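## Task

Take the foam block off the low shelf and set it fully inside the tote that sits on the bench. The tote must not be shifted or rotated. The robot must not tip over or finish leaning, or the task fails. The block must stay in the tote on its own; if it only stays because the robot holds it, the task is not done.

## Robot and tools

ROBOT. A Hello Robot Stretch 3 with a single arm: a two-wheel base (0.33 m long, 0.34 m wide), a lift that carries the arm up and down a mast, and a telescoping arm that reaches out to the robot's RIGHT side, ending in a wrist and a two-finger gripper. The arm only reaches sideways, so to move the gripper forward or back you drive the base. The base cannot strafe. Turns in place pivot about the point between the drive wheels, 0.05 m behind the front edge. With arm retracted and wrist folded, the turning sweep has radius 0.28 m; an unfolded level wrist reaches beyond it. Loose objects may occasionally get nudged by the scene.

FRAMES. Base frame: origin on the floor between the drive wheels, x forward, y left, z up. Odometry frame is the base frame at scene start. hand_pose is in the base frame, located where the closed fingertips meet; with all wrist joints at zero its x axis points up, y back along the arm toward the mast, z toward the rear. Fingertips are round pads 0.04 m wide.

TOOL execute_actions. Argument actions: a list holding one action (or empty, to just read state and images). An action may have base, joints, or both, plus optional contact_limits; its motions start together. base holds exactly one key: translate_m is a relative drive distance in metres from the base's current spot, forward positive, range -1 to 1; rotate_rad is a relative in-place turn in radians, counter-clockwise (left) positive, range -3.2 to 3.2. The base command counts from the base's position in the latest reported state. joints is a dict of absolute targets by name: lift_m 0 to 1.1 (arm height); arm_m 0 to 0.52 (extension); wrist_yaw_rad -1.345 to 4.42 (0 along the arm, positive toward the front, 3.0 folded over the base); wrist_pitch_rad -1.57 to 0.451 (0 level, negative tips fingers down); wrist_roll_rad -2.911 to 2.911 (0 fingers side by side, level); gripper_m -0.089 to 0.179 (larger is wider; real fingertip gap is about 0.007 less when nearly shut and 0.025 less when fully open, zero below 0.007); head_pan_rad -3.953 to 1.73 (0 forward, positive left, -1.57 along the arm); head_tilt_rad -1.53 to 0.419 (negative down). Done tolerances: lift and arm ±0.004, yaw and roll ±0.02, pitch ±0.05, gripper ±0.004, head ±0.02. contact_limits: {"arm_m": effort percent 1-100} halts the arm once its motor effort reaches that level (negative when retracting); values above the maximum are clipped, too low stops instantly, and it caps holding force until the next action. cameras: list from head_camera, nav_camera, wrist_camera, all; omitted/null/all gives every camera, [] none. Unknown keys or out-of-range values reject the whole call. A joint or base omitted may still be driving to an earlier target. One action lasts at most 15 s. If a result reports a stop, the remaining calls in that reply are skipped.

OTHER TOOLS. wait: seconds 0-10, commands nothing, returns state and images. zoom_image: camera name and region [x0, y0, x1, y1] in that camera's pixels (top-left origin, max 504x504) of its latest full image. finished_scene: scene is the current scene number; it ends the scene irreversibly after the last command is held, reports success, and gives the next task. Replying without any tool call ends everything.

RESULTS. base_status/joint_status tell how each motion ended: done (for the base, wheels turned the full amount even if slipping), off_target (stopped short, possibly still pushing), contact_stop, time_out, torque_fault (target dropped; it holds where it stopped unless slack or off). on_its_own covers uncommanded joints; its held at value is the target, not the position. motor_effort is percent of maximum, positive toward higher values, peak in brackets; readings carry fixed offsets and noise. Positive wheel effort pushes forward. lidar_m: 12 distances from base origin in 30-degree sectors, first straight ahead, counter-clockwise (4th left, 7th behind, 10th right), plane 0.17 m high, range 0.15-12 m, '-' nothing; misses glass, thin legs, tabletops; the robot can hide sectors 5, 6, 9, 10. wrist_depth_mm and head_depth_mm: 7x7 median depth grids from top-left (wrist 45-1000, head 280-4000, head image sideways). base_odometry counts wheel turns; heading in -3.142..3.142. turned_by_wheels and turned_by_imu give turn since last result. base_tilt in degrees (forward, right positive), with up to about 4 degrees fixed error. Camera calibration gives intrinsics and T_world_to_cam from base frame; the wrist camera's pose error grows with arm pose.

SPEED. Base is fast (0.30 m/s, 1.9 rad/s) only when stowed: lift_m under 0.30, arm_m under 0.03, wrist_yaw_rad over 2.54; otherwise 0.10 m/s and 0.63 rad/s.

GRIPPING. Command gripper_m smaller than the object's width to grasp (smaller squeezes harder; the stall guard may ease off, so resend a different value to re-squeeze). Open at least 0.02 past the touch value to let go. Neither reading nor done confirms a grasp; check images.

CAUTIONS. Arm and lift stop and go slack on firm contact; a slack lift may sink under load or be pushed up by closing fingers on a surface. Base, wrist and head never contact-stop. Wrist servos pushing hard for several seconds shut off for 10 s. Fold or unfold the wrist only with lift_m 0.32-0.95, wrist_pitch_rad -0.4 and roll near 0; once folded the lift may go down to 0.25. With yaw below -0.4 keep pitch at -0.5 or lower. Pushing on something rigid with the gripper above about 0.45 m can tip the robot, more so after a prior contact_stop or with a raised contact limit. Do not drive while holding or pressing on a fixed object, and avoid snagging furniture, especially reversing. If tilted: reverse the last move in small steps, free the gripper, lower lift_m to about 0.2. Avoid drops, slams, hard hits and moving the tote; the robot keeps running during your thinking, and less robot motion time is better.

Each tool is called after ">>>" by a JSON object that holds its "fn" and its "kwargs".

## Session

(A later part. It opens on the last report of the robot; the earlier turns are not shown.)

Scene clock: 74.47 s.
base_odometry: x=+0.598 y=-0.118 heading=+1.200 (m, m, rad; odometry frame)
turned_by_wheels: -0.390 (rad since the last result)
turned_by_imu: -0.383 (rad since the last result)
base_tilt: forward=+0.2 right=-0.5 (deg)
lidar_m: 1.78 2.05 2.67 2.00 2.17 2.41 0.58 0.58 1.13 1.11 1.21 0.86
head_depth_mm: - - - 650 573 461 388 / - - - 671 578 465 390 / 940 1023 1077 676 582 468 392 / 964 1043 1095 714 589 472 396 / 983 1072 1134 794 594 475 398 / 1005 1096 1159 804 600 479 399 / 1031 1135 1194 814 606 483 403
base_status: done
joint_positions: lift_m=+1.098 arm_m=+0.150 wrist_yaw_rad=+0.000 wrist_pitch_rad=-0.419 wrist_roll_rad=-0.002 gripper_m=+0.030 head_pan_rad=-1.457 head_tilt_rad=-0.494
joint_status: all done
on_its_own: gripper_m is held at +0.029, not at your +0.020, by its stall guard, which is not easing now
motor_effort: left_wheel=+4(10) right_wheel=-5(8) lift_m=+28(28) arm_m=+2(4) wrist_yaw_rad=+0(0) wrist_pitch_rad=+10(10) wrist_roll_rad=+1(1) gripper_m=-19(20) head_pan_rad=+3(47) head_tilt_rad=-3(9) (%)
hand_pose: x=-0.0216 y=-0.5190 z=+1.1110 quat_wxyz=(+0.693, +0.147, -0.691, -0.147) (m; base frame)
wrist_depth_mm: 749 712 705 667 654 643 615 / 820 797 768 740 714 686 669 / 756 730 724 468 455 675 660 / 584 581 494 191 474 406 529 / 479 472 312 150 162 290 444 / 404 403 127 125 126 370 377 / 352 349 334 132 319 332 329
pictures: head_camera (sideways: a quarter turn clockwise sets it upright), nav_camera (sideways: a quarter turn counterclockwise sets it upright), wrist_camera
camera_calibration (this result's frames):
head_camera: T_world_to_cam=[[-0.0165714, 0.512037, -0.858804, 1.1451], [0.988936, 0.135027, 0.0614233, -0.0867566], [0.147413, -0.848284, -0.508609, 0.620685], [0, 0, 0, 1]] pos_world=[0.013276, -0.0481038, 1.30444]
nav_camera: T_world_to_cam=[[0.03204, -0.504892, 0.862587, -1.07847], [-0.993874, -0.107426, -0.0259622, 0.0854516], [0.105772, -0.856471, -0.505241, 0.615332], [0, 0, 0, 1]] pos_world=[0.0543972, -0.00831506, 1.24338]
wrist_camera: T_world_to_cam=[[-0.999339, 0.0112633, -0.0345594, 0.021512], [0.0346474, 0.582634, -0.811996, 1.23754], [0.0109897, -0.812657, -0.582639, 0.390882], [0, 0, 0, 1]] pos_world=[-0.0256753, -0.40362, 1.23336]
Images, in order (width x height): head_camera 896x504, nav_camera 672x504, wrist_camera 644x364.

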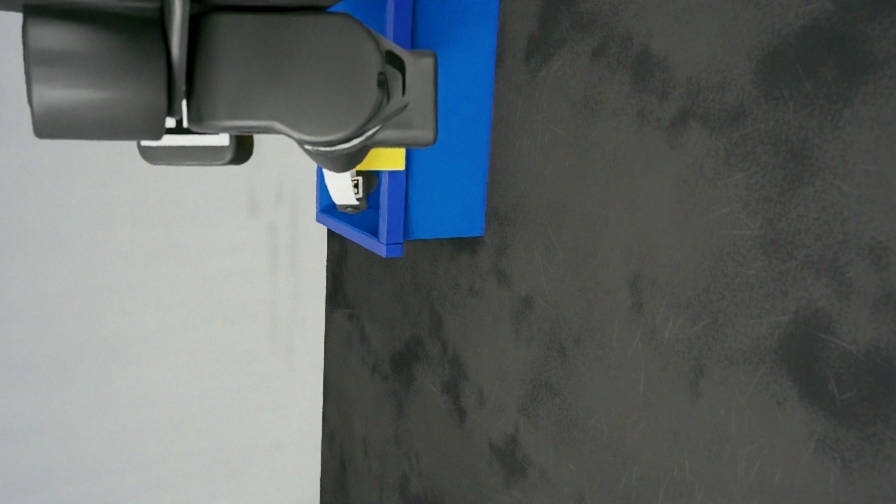

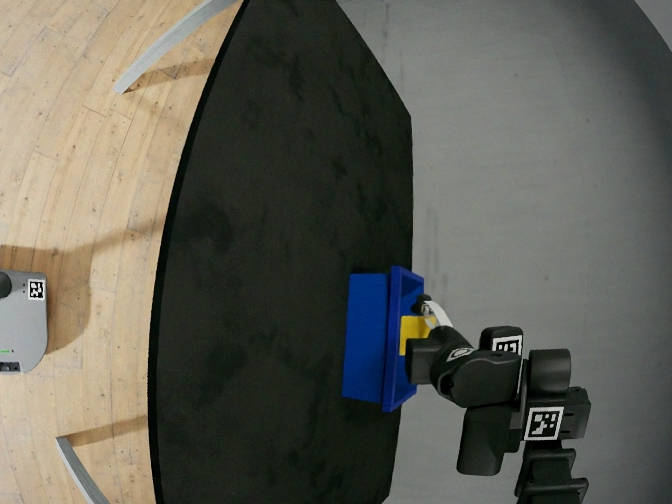

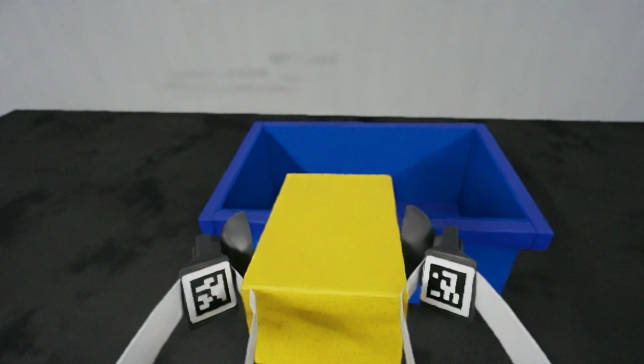

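>>> {"fn": "execute_actions", "kwargs": {"actions": [{"base":{"translate_m":-0.035},"joints":{"arm_m":0.38}}], "cameras": []}}

>>> {"fn": "execute_actions", "kwargs": {"actions": [{"joints":{"arm_m":0.405,"wrist_pitch_rad":-0.8}}], "cameras": ["head_camera","wrist_camera"]}}

Scene clock: 80.13 s.
base_odometry: x=+0.586 y=-0.150 heading=+1.200 (m, m, rad; odometry frame)
turned_by_wheels: +0.000 (rad since the last result)
turned_by_imu: +0.001 (rad since the last result)
base_tilt: forward=+0.1 right=-0.5 (deg)
lidar_m: 1.80 2.09 2.67 2.00 2.18 2.37 0.56 0.54 1.13 1.11 1.20 0.90
head_depth_mm: - 990 783 641 572 462 389 / - - 784 658 577 464 390 / 929 1016 805 674 583 468 392 / 952 1040 1084 686 588 471 394 / 983 1069 1132 790 594 475 397 / 1006 1090 1158 802 601 480 400 / 1029 1131 1189 814 606 483 402
base_status: done
joint_positions: lift_m=+1.098 arm_m=+0.380 wrist_yaw_rad=+0.000 wrist_pitch_rad=-0.419 wrist_roll_rad=-0.002 gripper_m=+0.030 head_pan_rad=-1.457 head_tilt_rad=-0.494
joint_status: all done
on_its_own: gripper_m is held at +0.029, not at your +0.020, by its stall guard, which is not easing now
motor_effort: left_wheel=+4(6) right_wheel=-5(10) lift_m=+27(28) arm_m=+3(4) wrist_yaw_rad=+1(0) wrist_pitch_rad=+10(10) wrist_roll_rad=+1(1) gripper_m=-21(20) head_pan_rad=+3(3) head_tilt_rad=-2(2) (%)
hand_pose: x=-0.0216 y=-0.7490 z=+1.1110 quat_wxyz=(+0.693, +0.147, -0.691, -0.147) (m; base frame)
wrist_depth_mm: 502 487 469 454 441 424 409 / 552 533 507 493 477 457 448 / 623 585 573 548 530 509 485 / 583 574 567 191 535 533 516 / 477 467 462 149 162 447 441 / 402 388 127 125 126 251 374 / 346 252 317 133 281 282 223
pictures: none
No camera images: the call's "cameras" was empty. Leave "cameras" out to get every camera's image.

Scene clock: 81.27 s.
base_odometry: x=+0.586 y=-0.150 heading=+1.200 (m, m, rad; odometry frame)
turned_by_wheels: +0.000 (rad since the last result)
turned_by_imu: +0.000 (rad since the last result)
base_tilt: forward=+0.2 right=-0.5 (deg)
lidar_m: 1.80 2.08 2.67 2.00 2.18 2.36 0.55 0.54 1.12 1.11 1.20 0.89
head_depth_mm: - 995 780 642 572 461 388 / - - 772 659 577 464 389 / 933 1012 810 674 581 468 392 / 952 1041 1090 688 587 472 395 / 979 1072 1125 794 594 475 398 / 1003 1093 1157 802 601 479 399 / 1026 1126 1190 812 604 483 402
base_status: not commanded
joint_positions: lift_m=+1.098 arm_m=+0.405 wrist_yaw_rad=+0.000 wrist_pitch_rad=-0.811 wrist_roll_rad=-0.002 gripper_m=+0.030 head_pan_rad=-1.457 head_tilt_rad=-0.494
joint_status: all done
on_its_own: gripper_m is held at +0.029, not at your +0.020, by its stall guard, which is not easing now
motor_effort: left_wheel=+4(4) right_wheel=-4(4) lift_m=+27(28) arm_m=+3(5) wrist_yaw_rad=+0(0) wrist_pitch_rad=+6(9) wrist_roll_rad=+1(1) gripper_m=-19(20) head_pan_rad=+3(4) head_tilt_rad=-2(1) (%)
hand_pose: x=-0.0216 y=-0.7088 z=+1.0349 quat_wxyz=(+0.651, +0.279, -0.649, -0.279) (m; base frame)
wrist_depth_mm: 480 479 468 466 455 451 444 / 422 420 414 409 405 404 397 / 378 232 245 236 228 220 217 / 339 224 303 191 270 259 194 / 181 227 303 149 162 283 182 / 173 229 127 125 126 259 180 / 170 218 253 133 246 244 178
pictures: head_camera (sideways: a quarter turn clockwise sets it upright), wrist_camera
camera_calibration (this result's frames):
head_camera: T_world_to_cam=[[-0.0165991, 0.512053, -0.858793, 1.14509], [0.98893, 0.135075, 0.0614238, -0.0867571], [0.147454, -0.848267, -0.508626, 0.620707], [0, 0, 0, 1]] pos_world=[0.0132784, -0.0481035, 1.30443]
wrist_camera: T_world_to_cam=[[-0.999331, 0.0239292, -0.0276637, 0.0228153], [0.0349306, 0.848709, -0.527706, 1.18065], [0.0108508, -0.528319, -0.848977, 0.669464], [0, 0, 0, 1]] pos_world=[-0.025705, -0.648882, 1.19202]
Images, in order (width x height): head_camera 896x504, wrist_camera 644x364.

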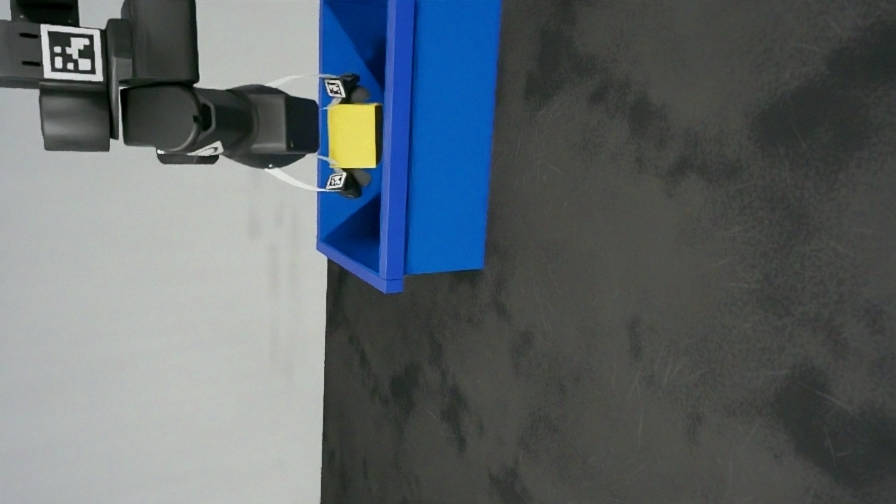

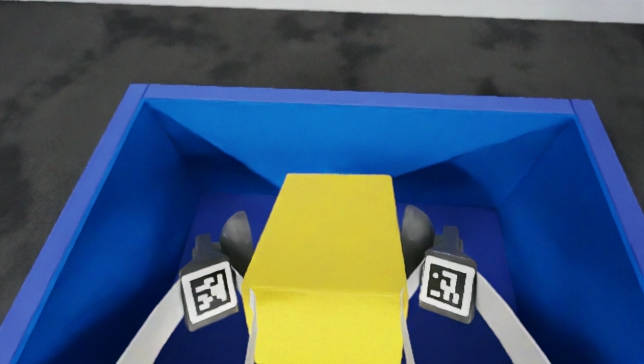

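>>> {"fn": "execute_actions", "kwargs": {"actions": [{"joints":{"arm_m":0.42,"lift_m":1.05}}], "cameras": []}}

>>> {"fn": "execute_actions", "kwargs": {"actions": [{"joints":{"gripper_m":0.12}}], "cameras": []}}

>>> {"fn": "execute_actions", "kwargs": {"actions": [{"joints":{"lift_m":1.098}}], "cameras": ["wrist_camera"]}}

>>> {"fn": "execute_actions", "kwargs": {"actions": [{"joints":{"wrist_pitch_rad":-0.5}}], "cameras": ["head_camera"]}}

Scene clock: 85.27 s.
base_odometry: x=+0.586 y=-0.150 heading=+1.200 (m, m, rad; odometry frame)
turned_by_wheels: +0.000 (rad since the last result)
turned_by_imu: +0.000 (rad since the last result)
base_tilt: forward=+0.3 right=-0.4 (deg)
lidar_m: 1.81 2.08 2.68 2.01 2.18 2.37 0.55 0.54 1.12 1.11 1.21 0.89
head_depth_mm: 883 - 775 641 571 462 387 / 910 - 783 659 577 465 390 / 938 1017 819 673 584 468 391 / 959 1040 1088 686 587 471 395 / 975 1067 1123 794 595 476 397 / 998 1091 1158 802 599 480 400 / 1026 1127 1192 814 605 484 403
base_status: not commanded
joint_positions: lift_m=+1.050 arm_m=+0.420 wrist_yaw_rad=+0.000 wrist_pitch_rad=-0.812 wrist_roll_rad=-0.002 gripper_m=+0.030 head_pan_rad=-1.457 head_tilt_rad=-0.494
joint_status: all done
on_its_own: gripper_m is held at +0.029, not at your +0.020, by its stall guard, which is not easing now
motor_effort: left_wheel=+4(4) right_wheel=-4(4) lift_m=+21(24) arm_m=+2(5) wrist_yaw_rad=+1(0) wrist_pitch_rad=+7(7) wrist_roll_rad=+1(1) gripper_m=-20(21) head_pan_rad=+3(3) head_tilt_rad=-2(1) (%)
hand_pose: x=-0.0216 y=-0.7235 z=+0.9863 quat_wxyz=(+0.650, +0.280, -0.649, -0.279) (m; base frame)
wrist_depth_mm: 396 392 385 382 379 370 367 / 175 187 184 179 174 170 164 / 166 210 221 214 207 200 182 / 164 222 264 190 245 241 186 / 166 223 250 150 161 242 183 / 167 222 127 124 126 224 181 / 169 206 208 133 202 206 180
pictures: none
No camera images: the call's "cameras" was empty. Leave "cameras" out to get every camera's image.

Scene clock: 86.67 s.
base_odometry: x=+0.586 y=-0.150 heading=+1.200 (m, m, rad; odometry frame)
turned_by_wheels: +0.000 (rad since the last result)
turned_by_imu: +0.000 (rad since the last result)
base_tilt: forward=+0.2 right=-0.5 (deg)
lidar_m: 1.81 2.08 2.67 2.00 2.18 2.36 0.56 0.54 1.12 1.11 1.21 0.89
head_depth_mm: 884 - 778 643 574 461 388 / 909 - 797 659 577 465 390 / 936 1014 818 675 583 468 392 / 958 1032 1089 688 590 472 395 / 981 1065 1124 790 593 475 397 / 998 1099 1158 800 599 480 398 / 1026 1125 1190 815 605 484 403
base_status: not commanded
joint_positions: lift_m=+1.050 arm_m=+0.420 wrist_yaw_rad=+0.000 wrist_pitch_rad=-0.812 wrist_roll_rad=-0.002 gripper_m=+0.120 head_pan_rad=-1.457 head_tilt_rad=-0.494
joint_status: all done
motor_effort: left_wheel=+4(5) right_wheel=-4(4) lift_m=+22(21) arm_m=+2(3) wrist_yaw_rad=+0(0) wrist_pitch_rad=+6(6) wrist_roll_rad=+1(1) gripper_m=+0(81) head_pan_rad=+3(3) head_tilt_rad=-2(3) (%)
hand_pose: x=-0.0216 y=-0.7235 z=+0.9863 quat_wxyz=(+0.650, +0.280, -0.649, -0.279) (m; base frame)
wrist_depth_mm: 399 391 386 381 378 372 367 / 176 187 185 179 174 169 164 / 165 211 221 215 206 200 182 / 165 221 263 259 255 241 186 / 166 213 249 247 244 242 183 / 168 201 229 182 218 - 181 / 165 210 212 169 204 206 170
pictures: none
No camera images: the call's "cameras" was empty. Leave "cameras" out to get every camera's image.

Scene clock: 87.93 s.
base_odometry: x=+0.586 y=-0.150 heading=+1.200 (m, m, rad; odometry frame)
turned_by_wheels: +0.000 (rad since the last result)
turned_by_imu: +0.000 (rad since the last result)
base_tilt: forward=+0.2 right=-0.4 (deg)
lidar_m: 1.81 2.08 2.68 2.00 2.19 2.37 0.56 0.54 1.12 1.11 1.21 0.90
head_depth_mm: - 994 784 643 571 462 388 / 895 - 793 657 576 463 390 / 933 1014 817 676 583 468 391 / 956 1045 1090 687 588 471 393 / 978 1070 1125 790 594 474 398 / 1005 1095 1162 801 600 479 400 / 1025 1123 1189 813 606 482 403
base_status: not commanded
joint_positions: lift_m=+1.098 arm_m=+0.420 wrist_yaw_rad=+0.000 wrist_pitch_rad=-0.812 wrist_roll_rad=-0.002 gripper_m=+0.120 head_pan_rad=-1.457 head_tilt_rad=-0.494
joint_status: all done
motor_effort: left_wheel=+4(4) right_wheel=-4(4) lift_m=+27(29) arm_m=+3(3) wrist_yaw_rad=+1(0) wrist_pitch_rad=+7(7) wrist_roll_rad=+1(1) gripper_m=+1(1) head_pan_rad=+3(3) head_tilt_rad=-3(2) (%)
hand_pose: x=-0.0216 y=-0.7235 z=+1.0340 quat_wxyz=(+0.650, +0.280, -0.649, -0.279) (m; base frame)
wrist_depth_mm: 473 472 467 461 454 450 433 / 421 417 413 408 403 399 393 / 376 220 221 216 215 208 211 / 340 222 278 266 255 241 196 / 180 212 300 298 297 265 184 / 171 201 277 233 271 - 181 / 165 248 256 212 248 247 171
pictures: wrist_camera
camera_calibration (this result's frames):
wrist_camera: T_world_to_cam=[[-0.999329, 0.0240566, -0.0276349, 0.0231933], [0.0350105, 0.849345, -0.526676, 1.19214], [0.0108016, -0.527289, -0.849617, 0.662373], [0, 0, 0, 1]] pos_world=[-0.0257143, -0.663832, 1.19127]
Images, in order (width x height): wrist_camera 644x364.

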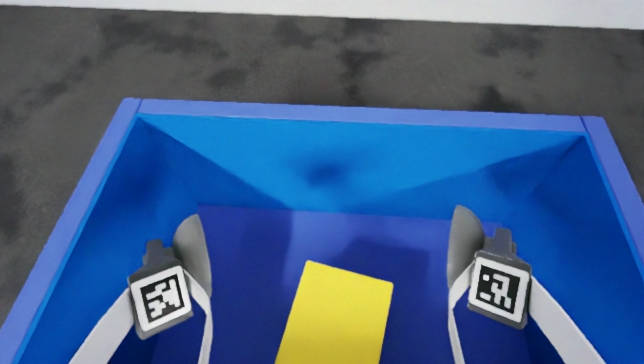

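Scene clock: 88.87 s.
base_odometry: x=+0.586 y=-0.150 heading=+1.200 (m, m, rad; odometry frame)
turned_by_wheels: +0.000 (rad since the last result)
turned_by_imu: +0.000 (rad since the last result)
base_tilt: forward=+0.2 right=-0.5 (deg)
lidar_m: 1.81 2.08 2.67 2.00 2.18 2.37 0.56 0.54 1.12 1.11 1.21 0.89
head_depth_mm: - 995 778 640 572 462 387 / 889 - 791 656 577 465 390 / 932 1013 815 675 584 468 392 / 956 1044 1089 686 589 472 395 / 974 1063 1126 791 594 475 397 / 1006 1092 1158 800 598 480 400 / 1025 1120 1197 810 607 483 403
base_status: not commanded
joint_positions: lift_m=+1.098 arm_m=+0.420 wrist_yaw_rad=+0.000 wrist_pitch_rad=-0.518 wrist_roll_rad=-0.002 gripper_m=+0.120 head_pan_rad=-1.457 head_tilt_rad=-0.494
joint_status: all done
motor_effort: left_wheel=+4(4) right_wheel=-4(4) lift_m=+27(28) arm_m=+3(3) wrist_yaw_rad=+0(0) wrist_pitch_rad=+10(10) wrist_roll_rad=+1(1) gripper_m=+1(0) head_pan_rad=+3(3) head_tilt_rad=-2(2) (%)
hand_pose: x=-0.0216 y=-0.7753 z=+1.0887 quat_wxyz=(+0.684, +0.182, -0.682, -0.181) (m; base frame)
wrist_depth_mm: 474 461 436 425 417 402 389 / 527 510 490 478 459 447 428 / 571 562 537 525 511 492 471 / 490 485 483 472 468 460 451 / 418 413 409 404 398 403 385 / 362 361 250 238 229 - 219 / 318 231 295 293 279 262 189
pictures: head_camera (sideways: a quarter turn clockwise sets it upright)
camera_calibration (this result's frames):
head_camera: T_world_to_cam=[[-0.0165992, 0.512053, -0.858793, 1.14509], [0.98893, 0.135075, 0.0614238, -0.0867571], [0.147454, -0.848267, -0.508627, 0.620707], [0, 0, 0, 1]] pos_world=[0.0132784, -0.0481035, 1.30443]
Images, in order (width x height): head_camera 896x504.

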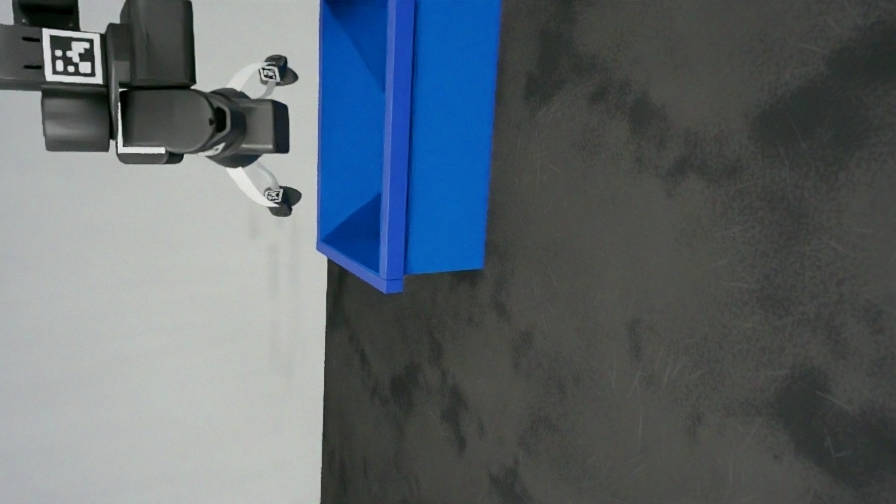

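>>> {"fn": "finished_scene", "kwargs": {"scene": 2}}

The scene is finished: the task was done.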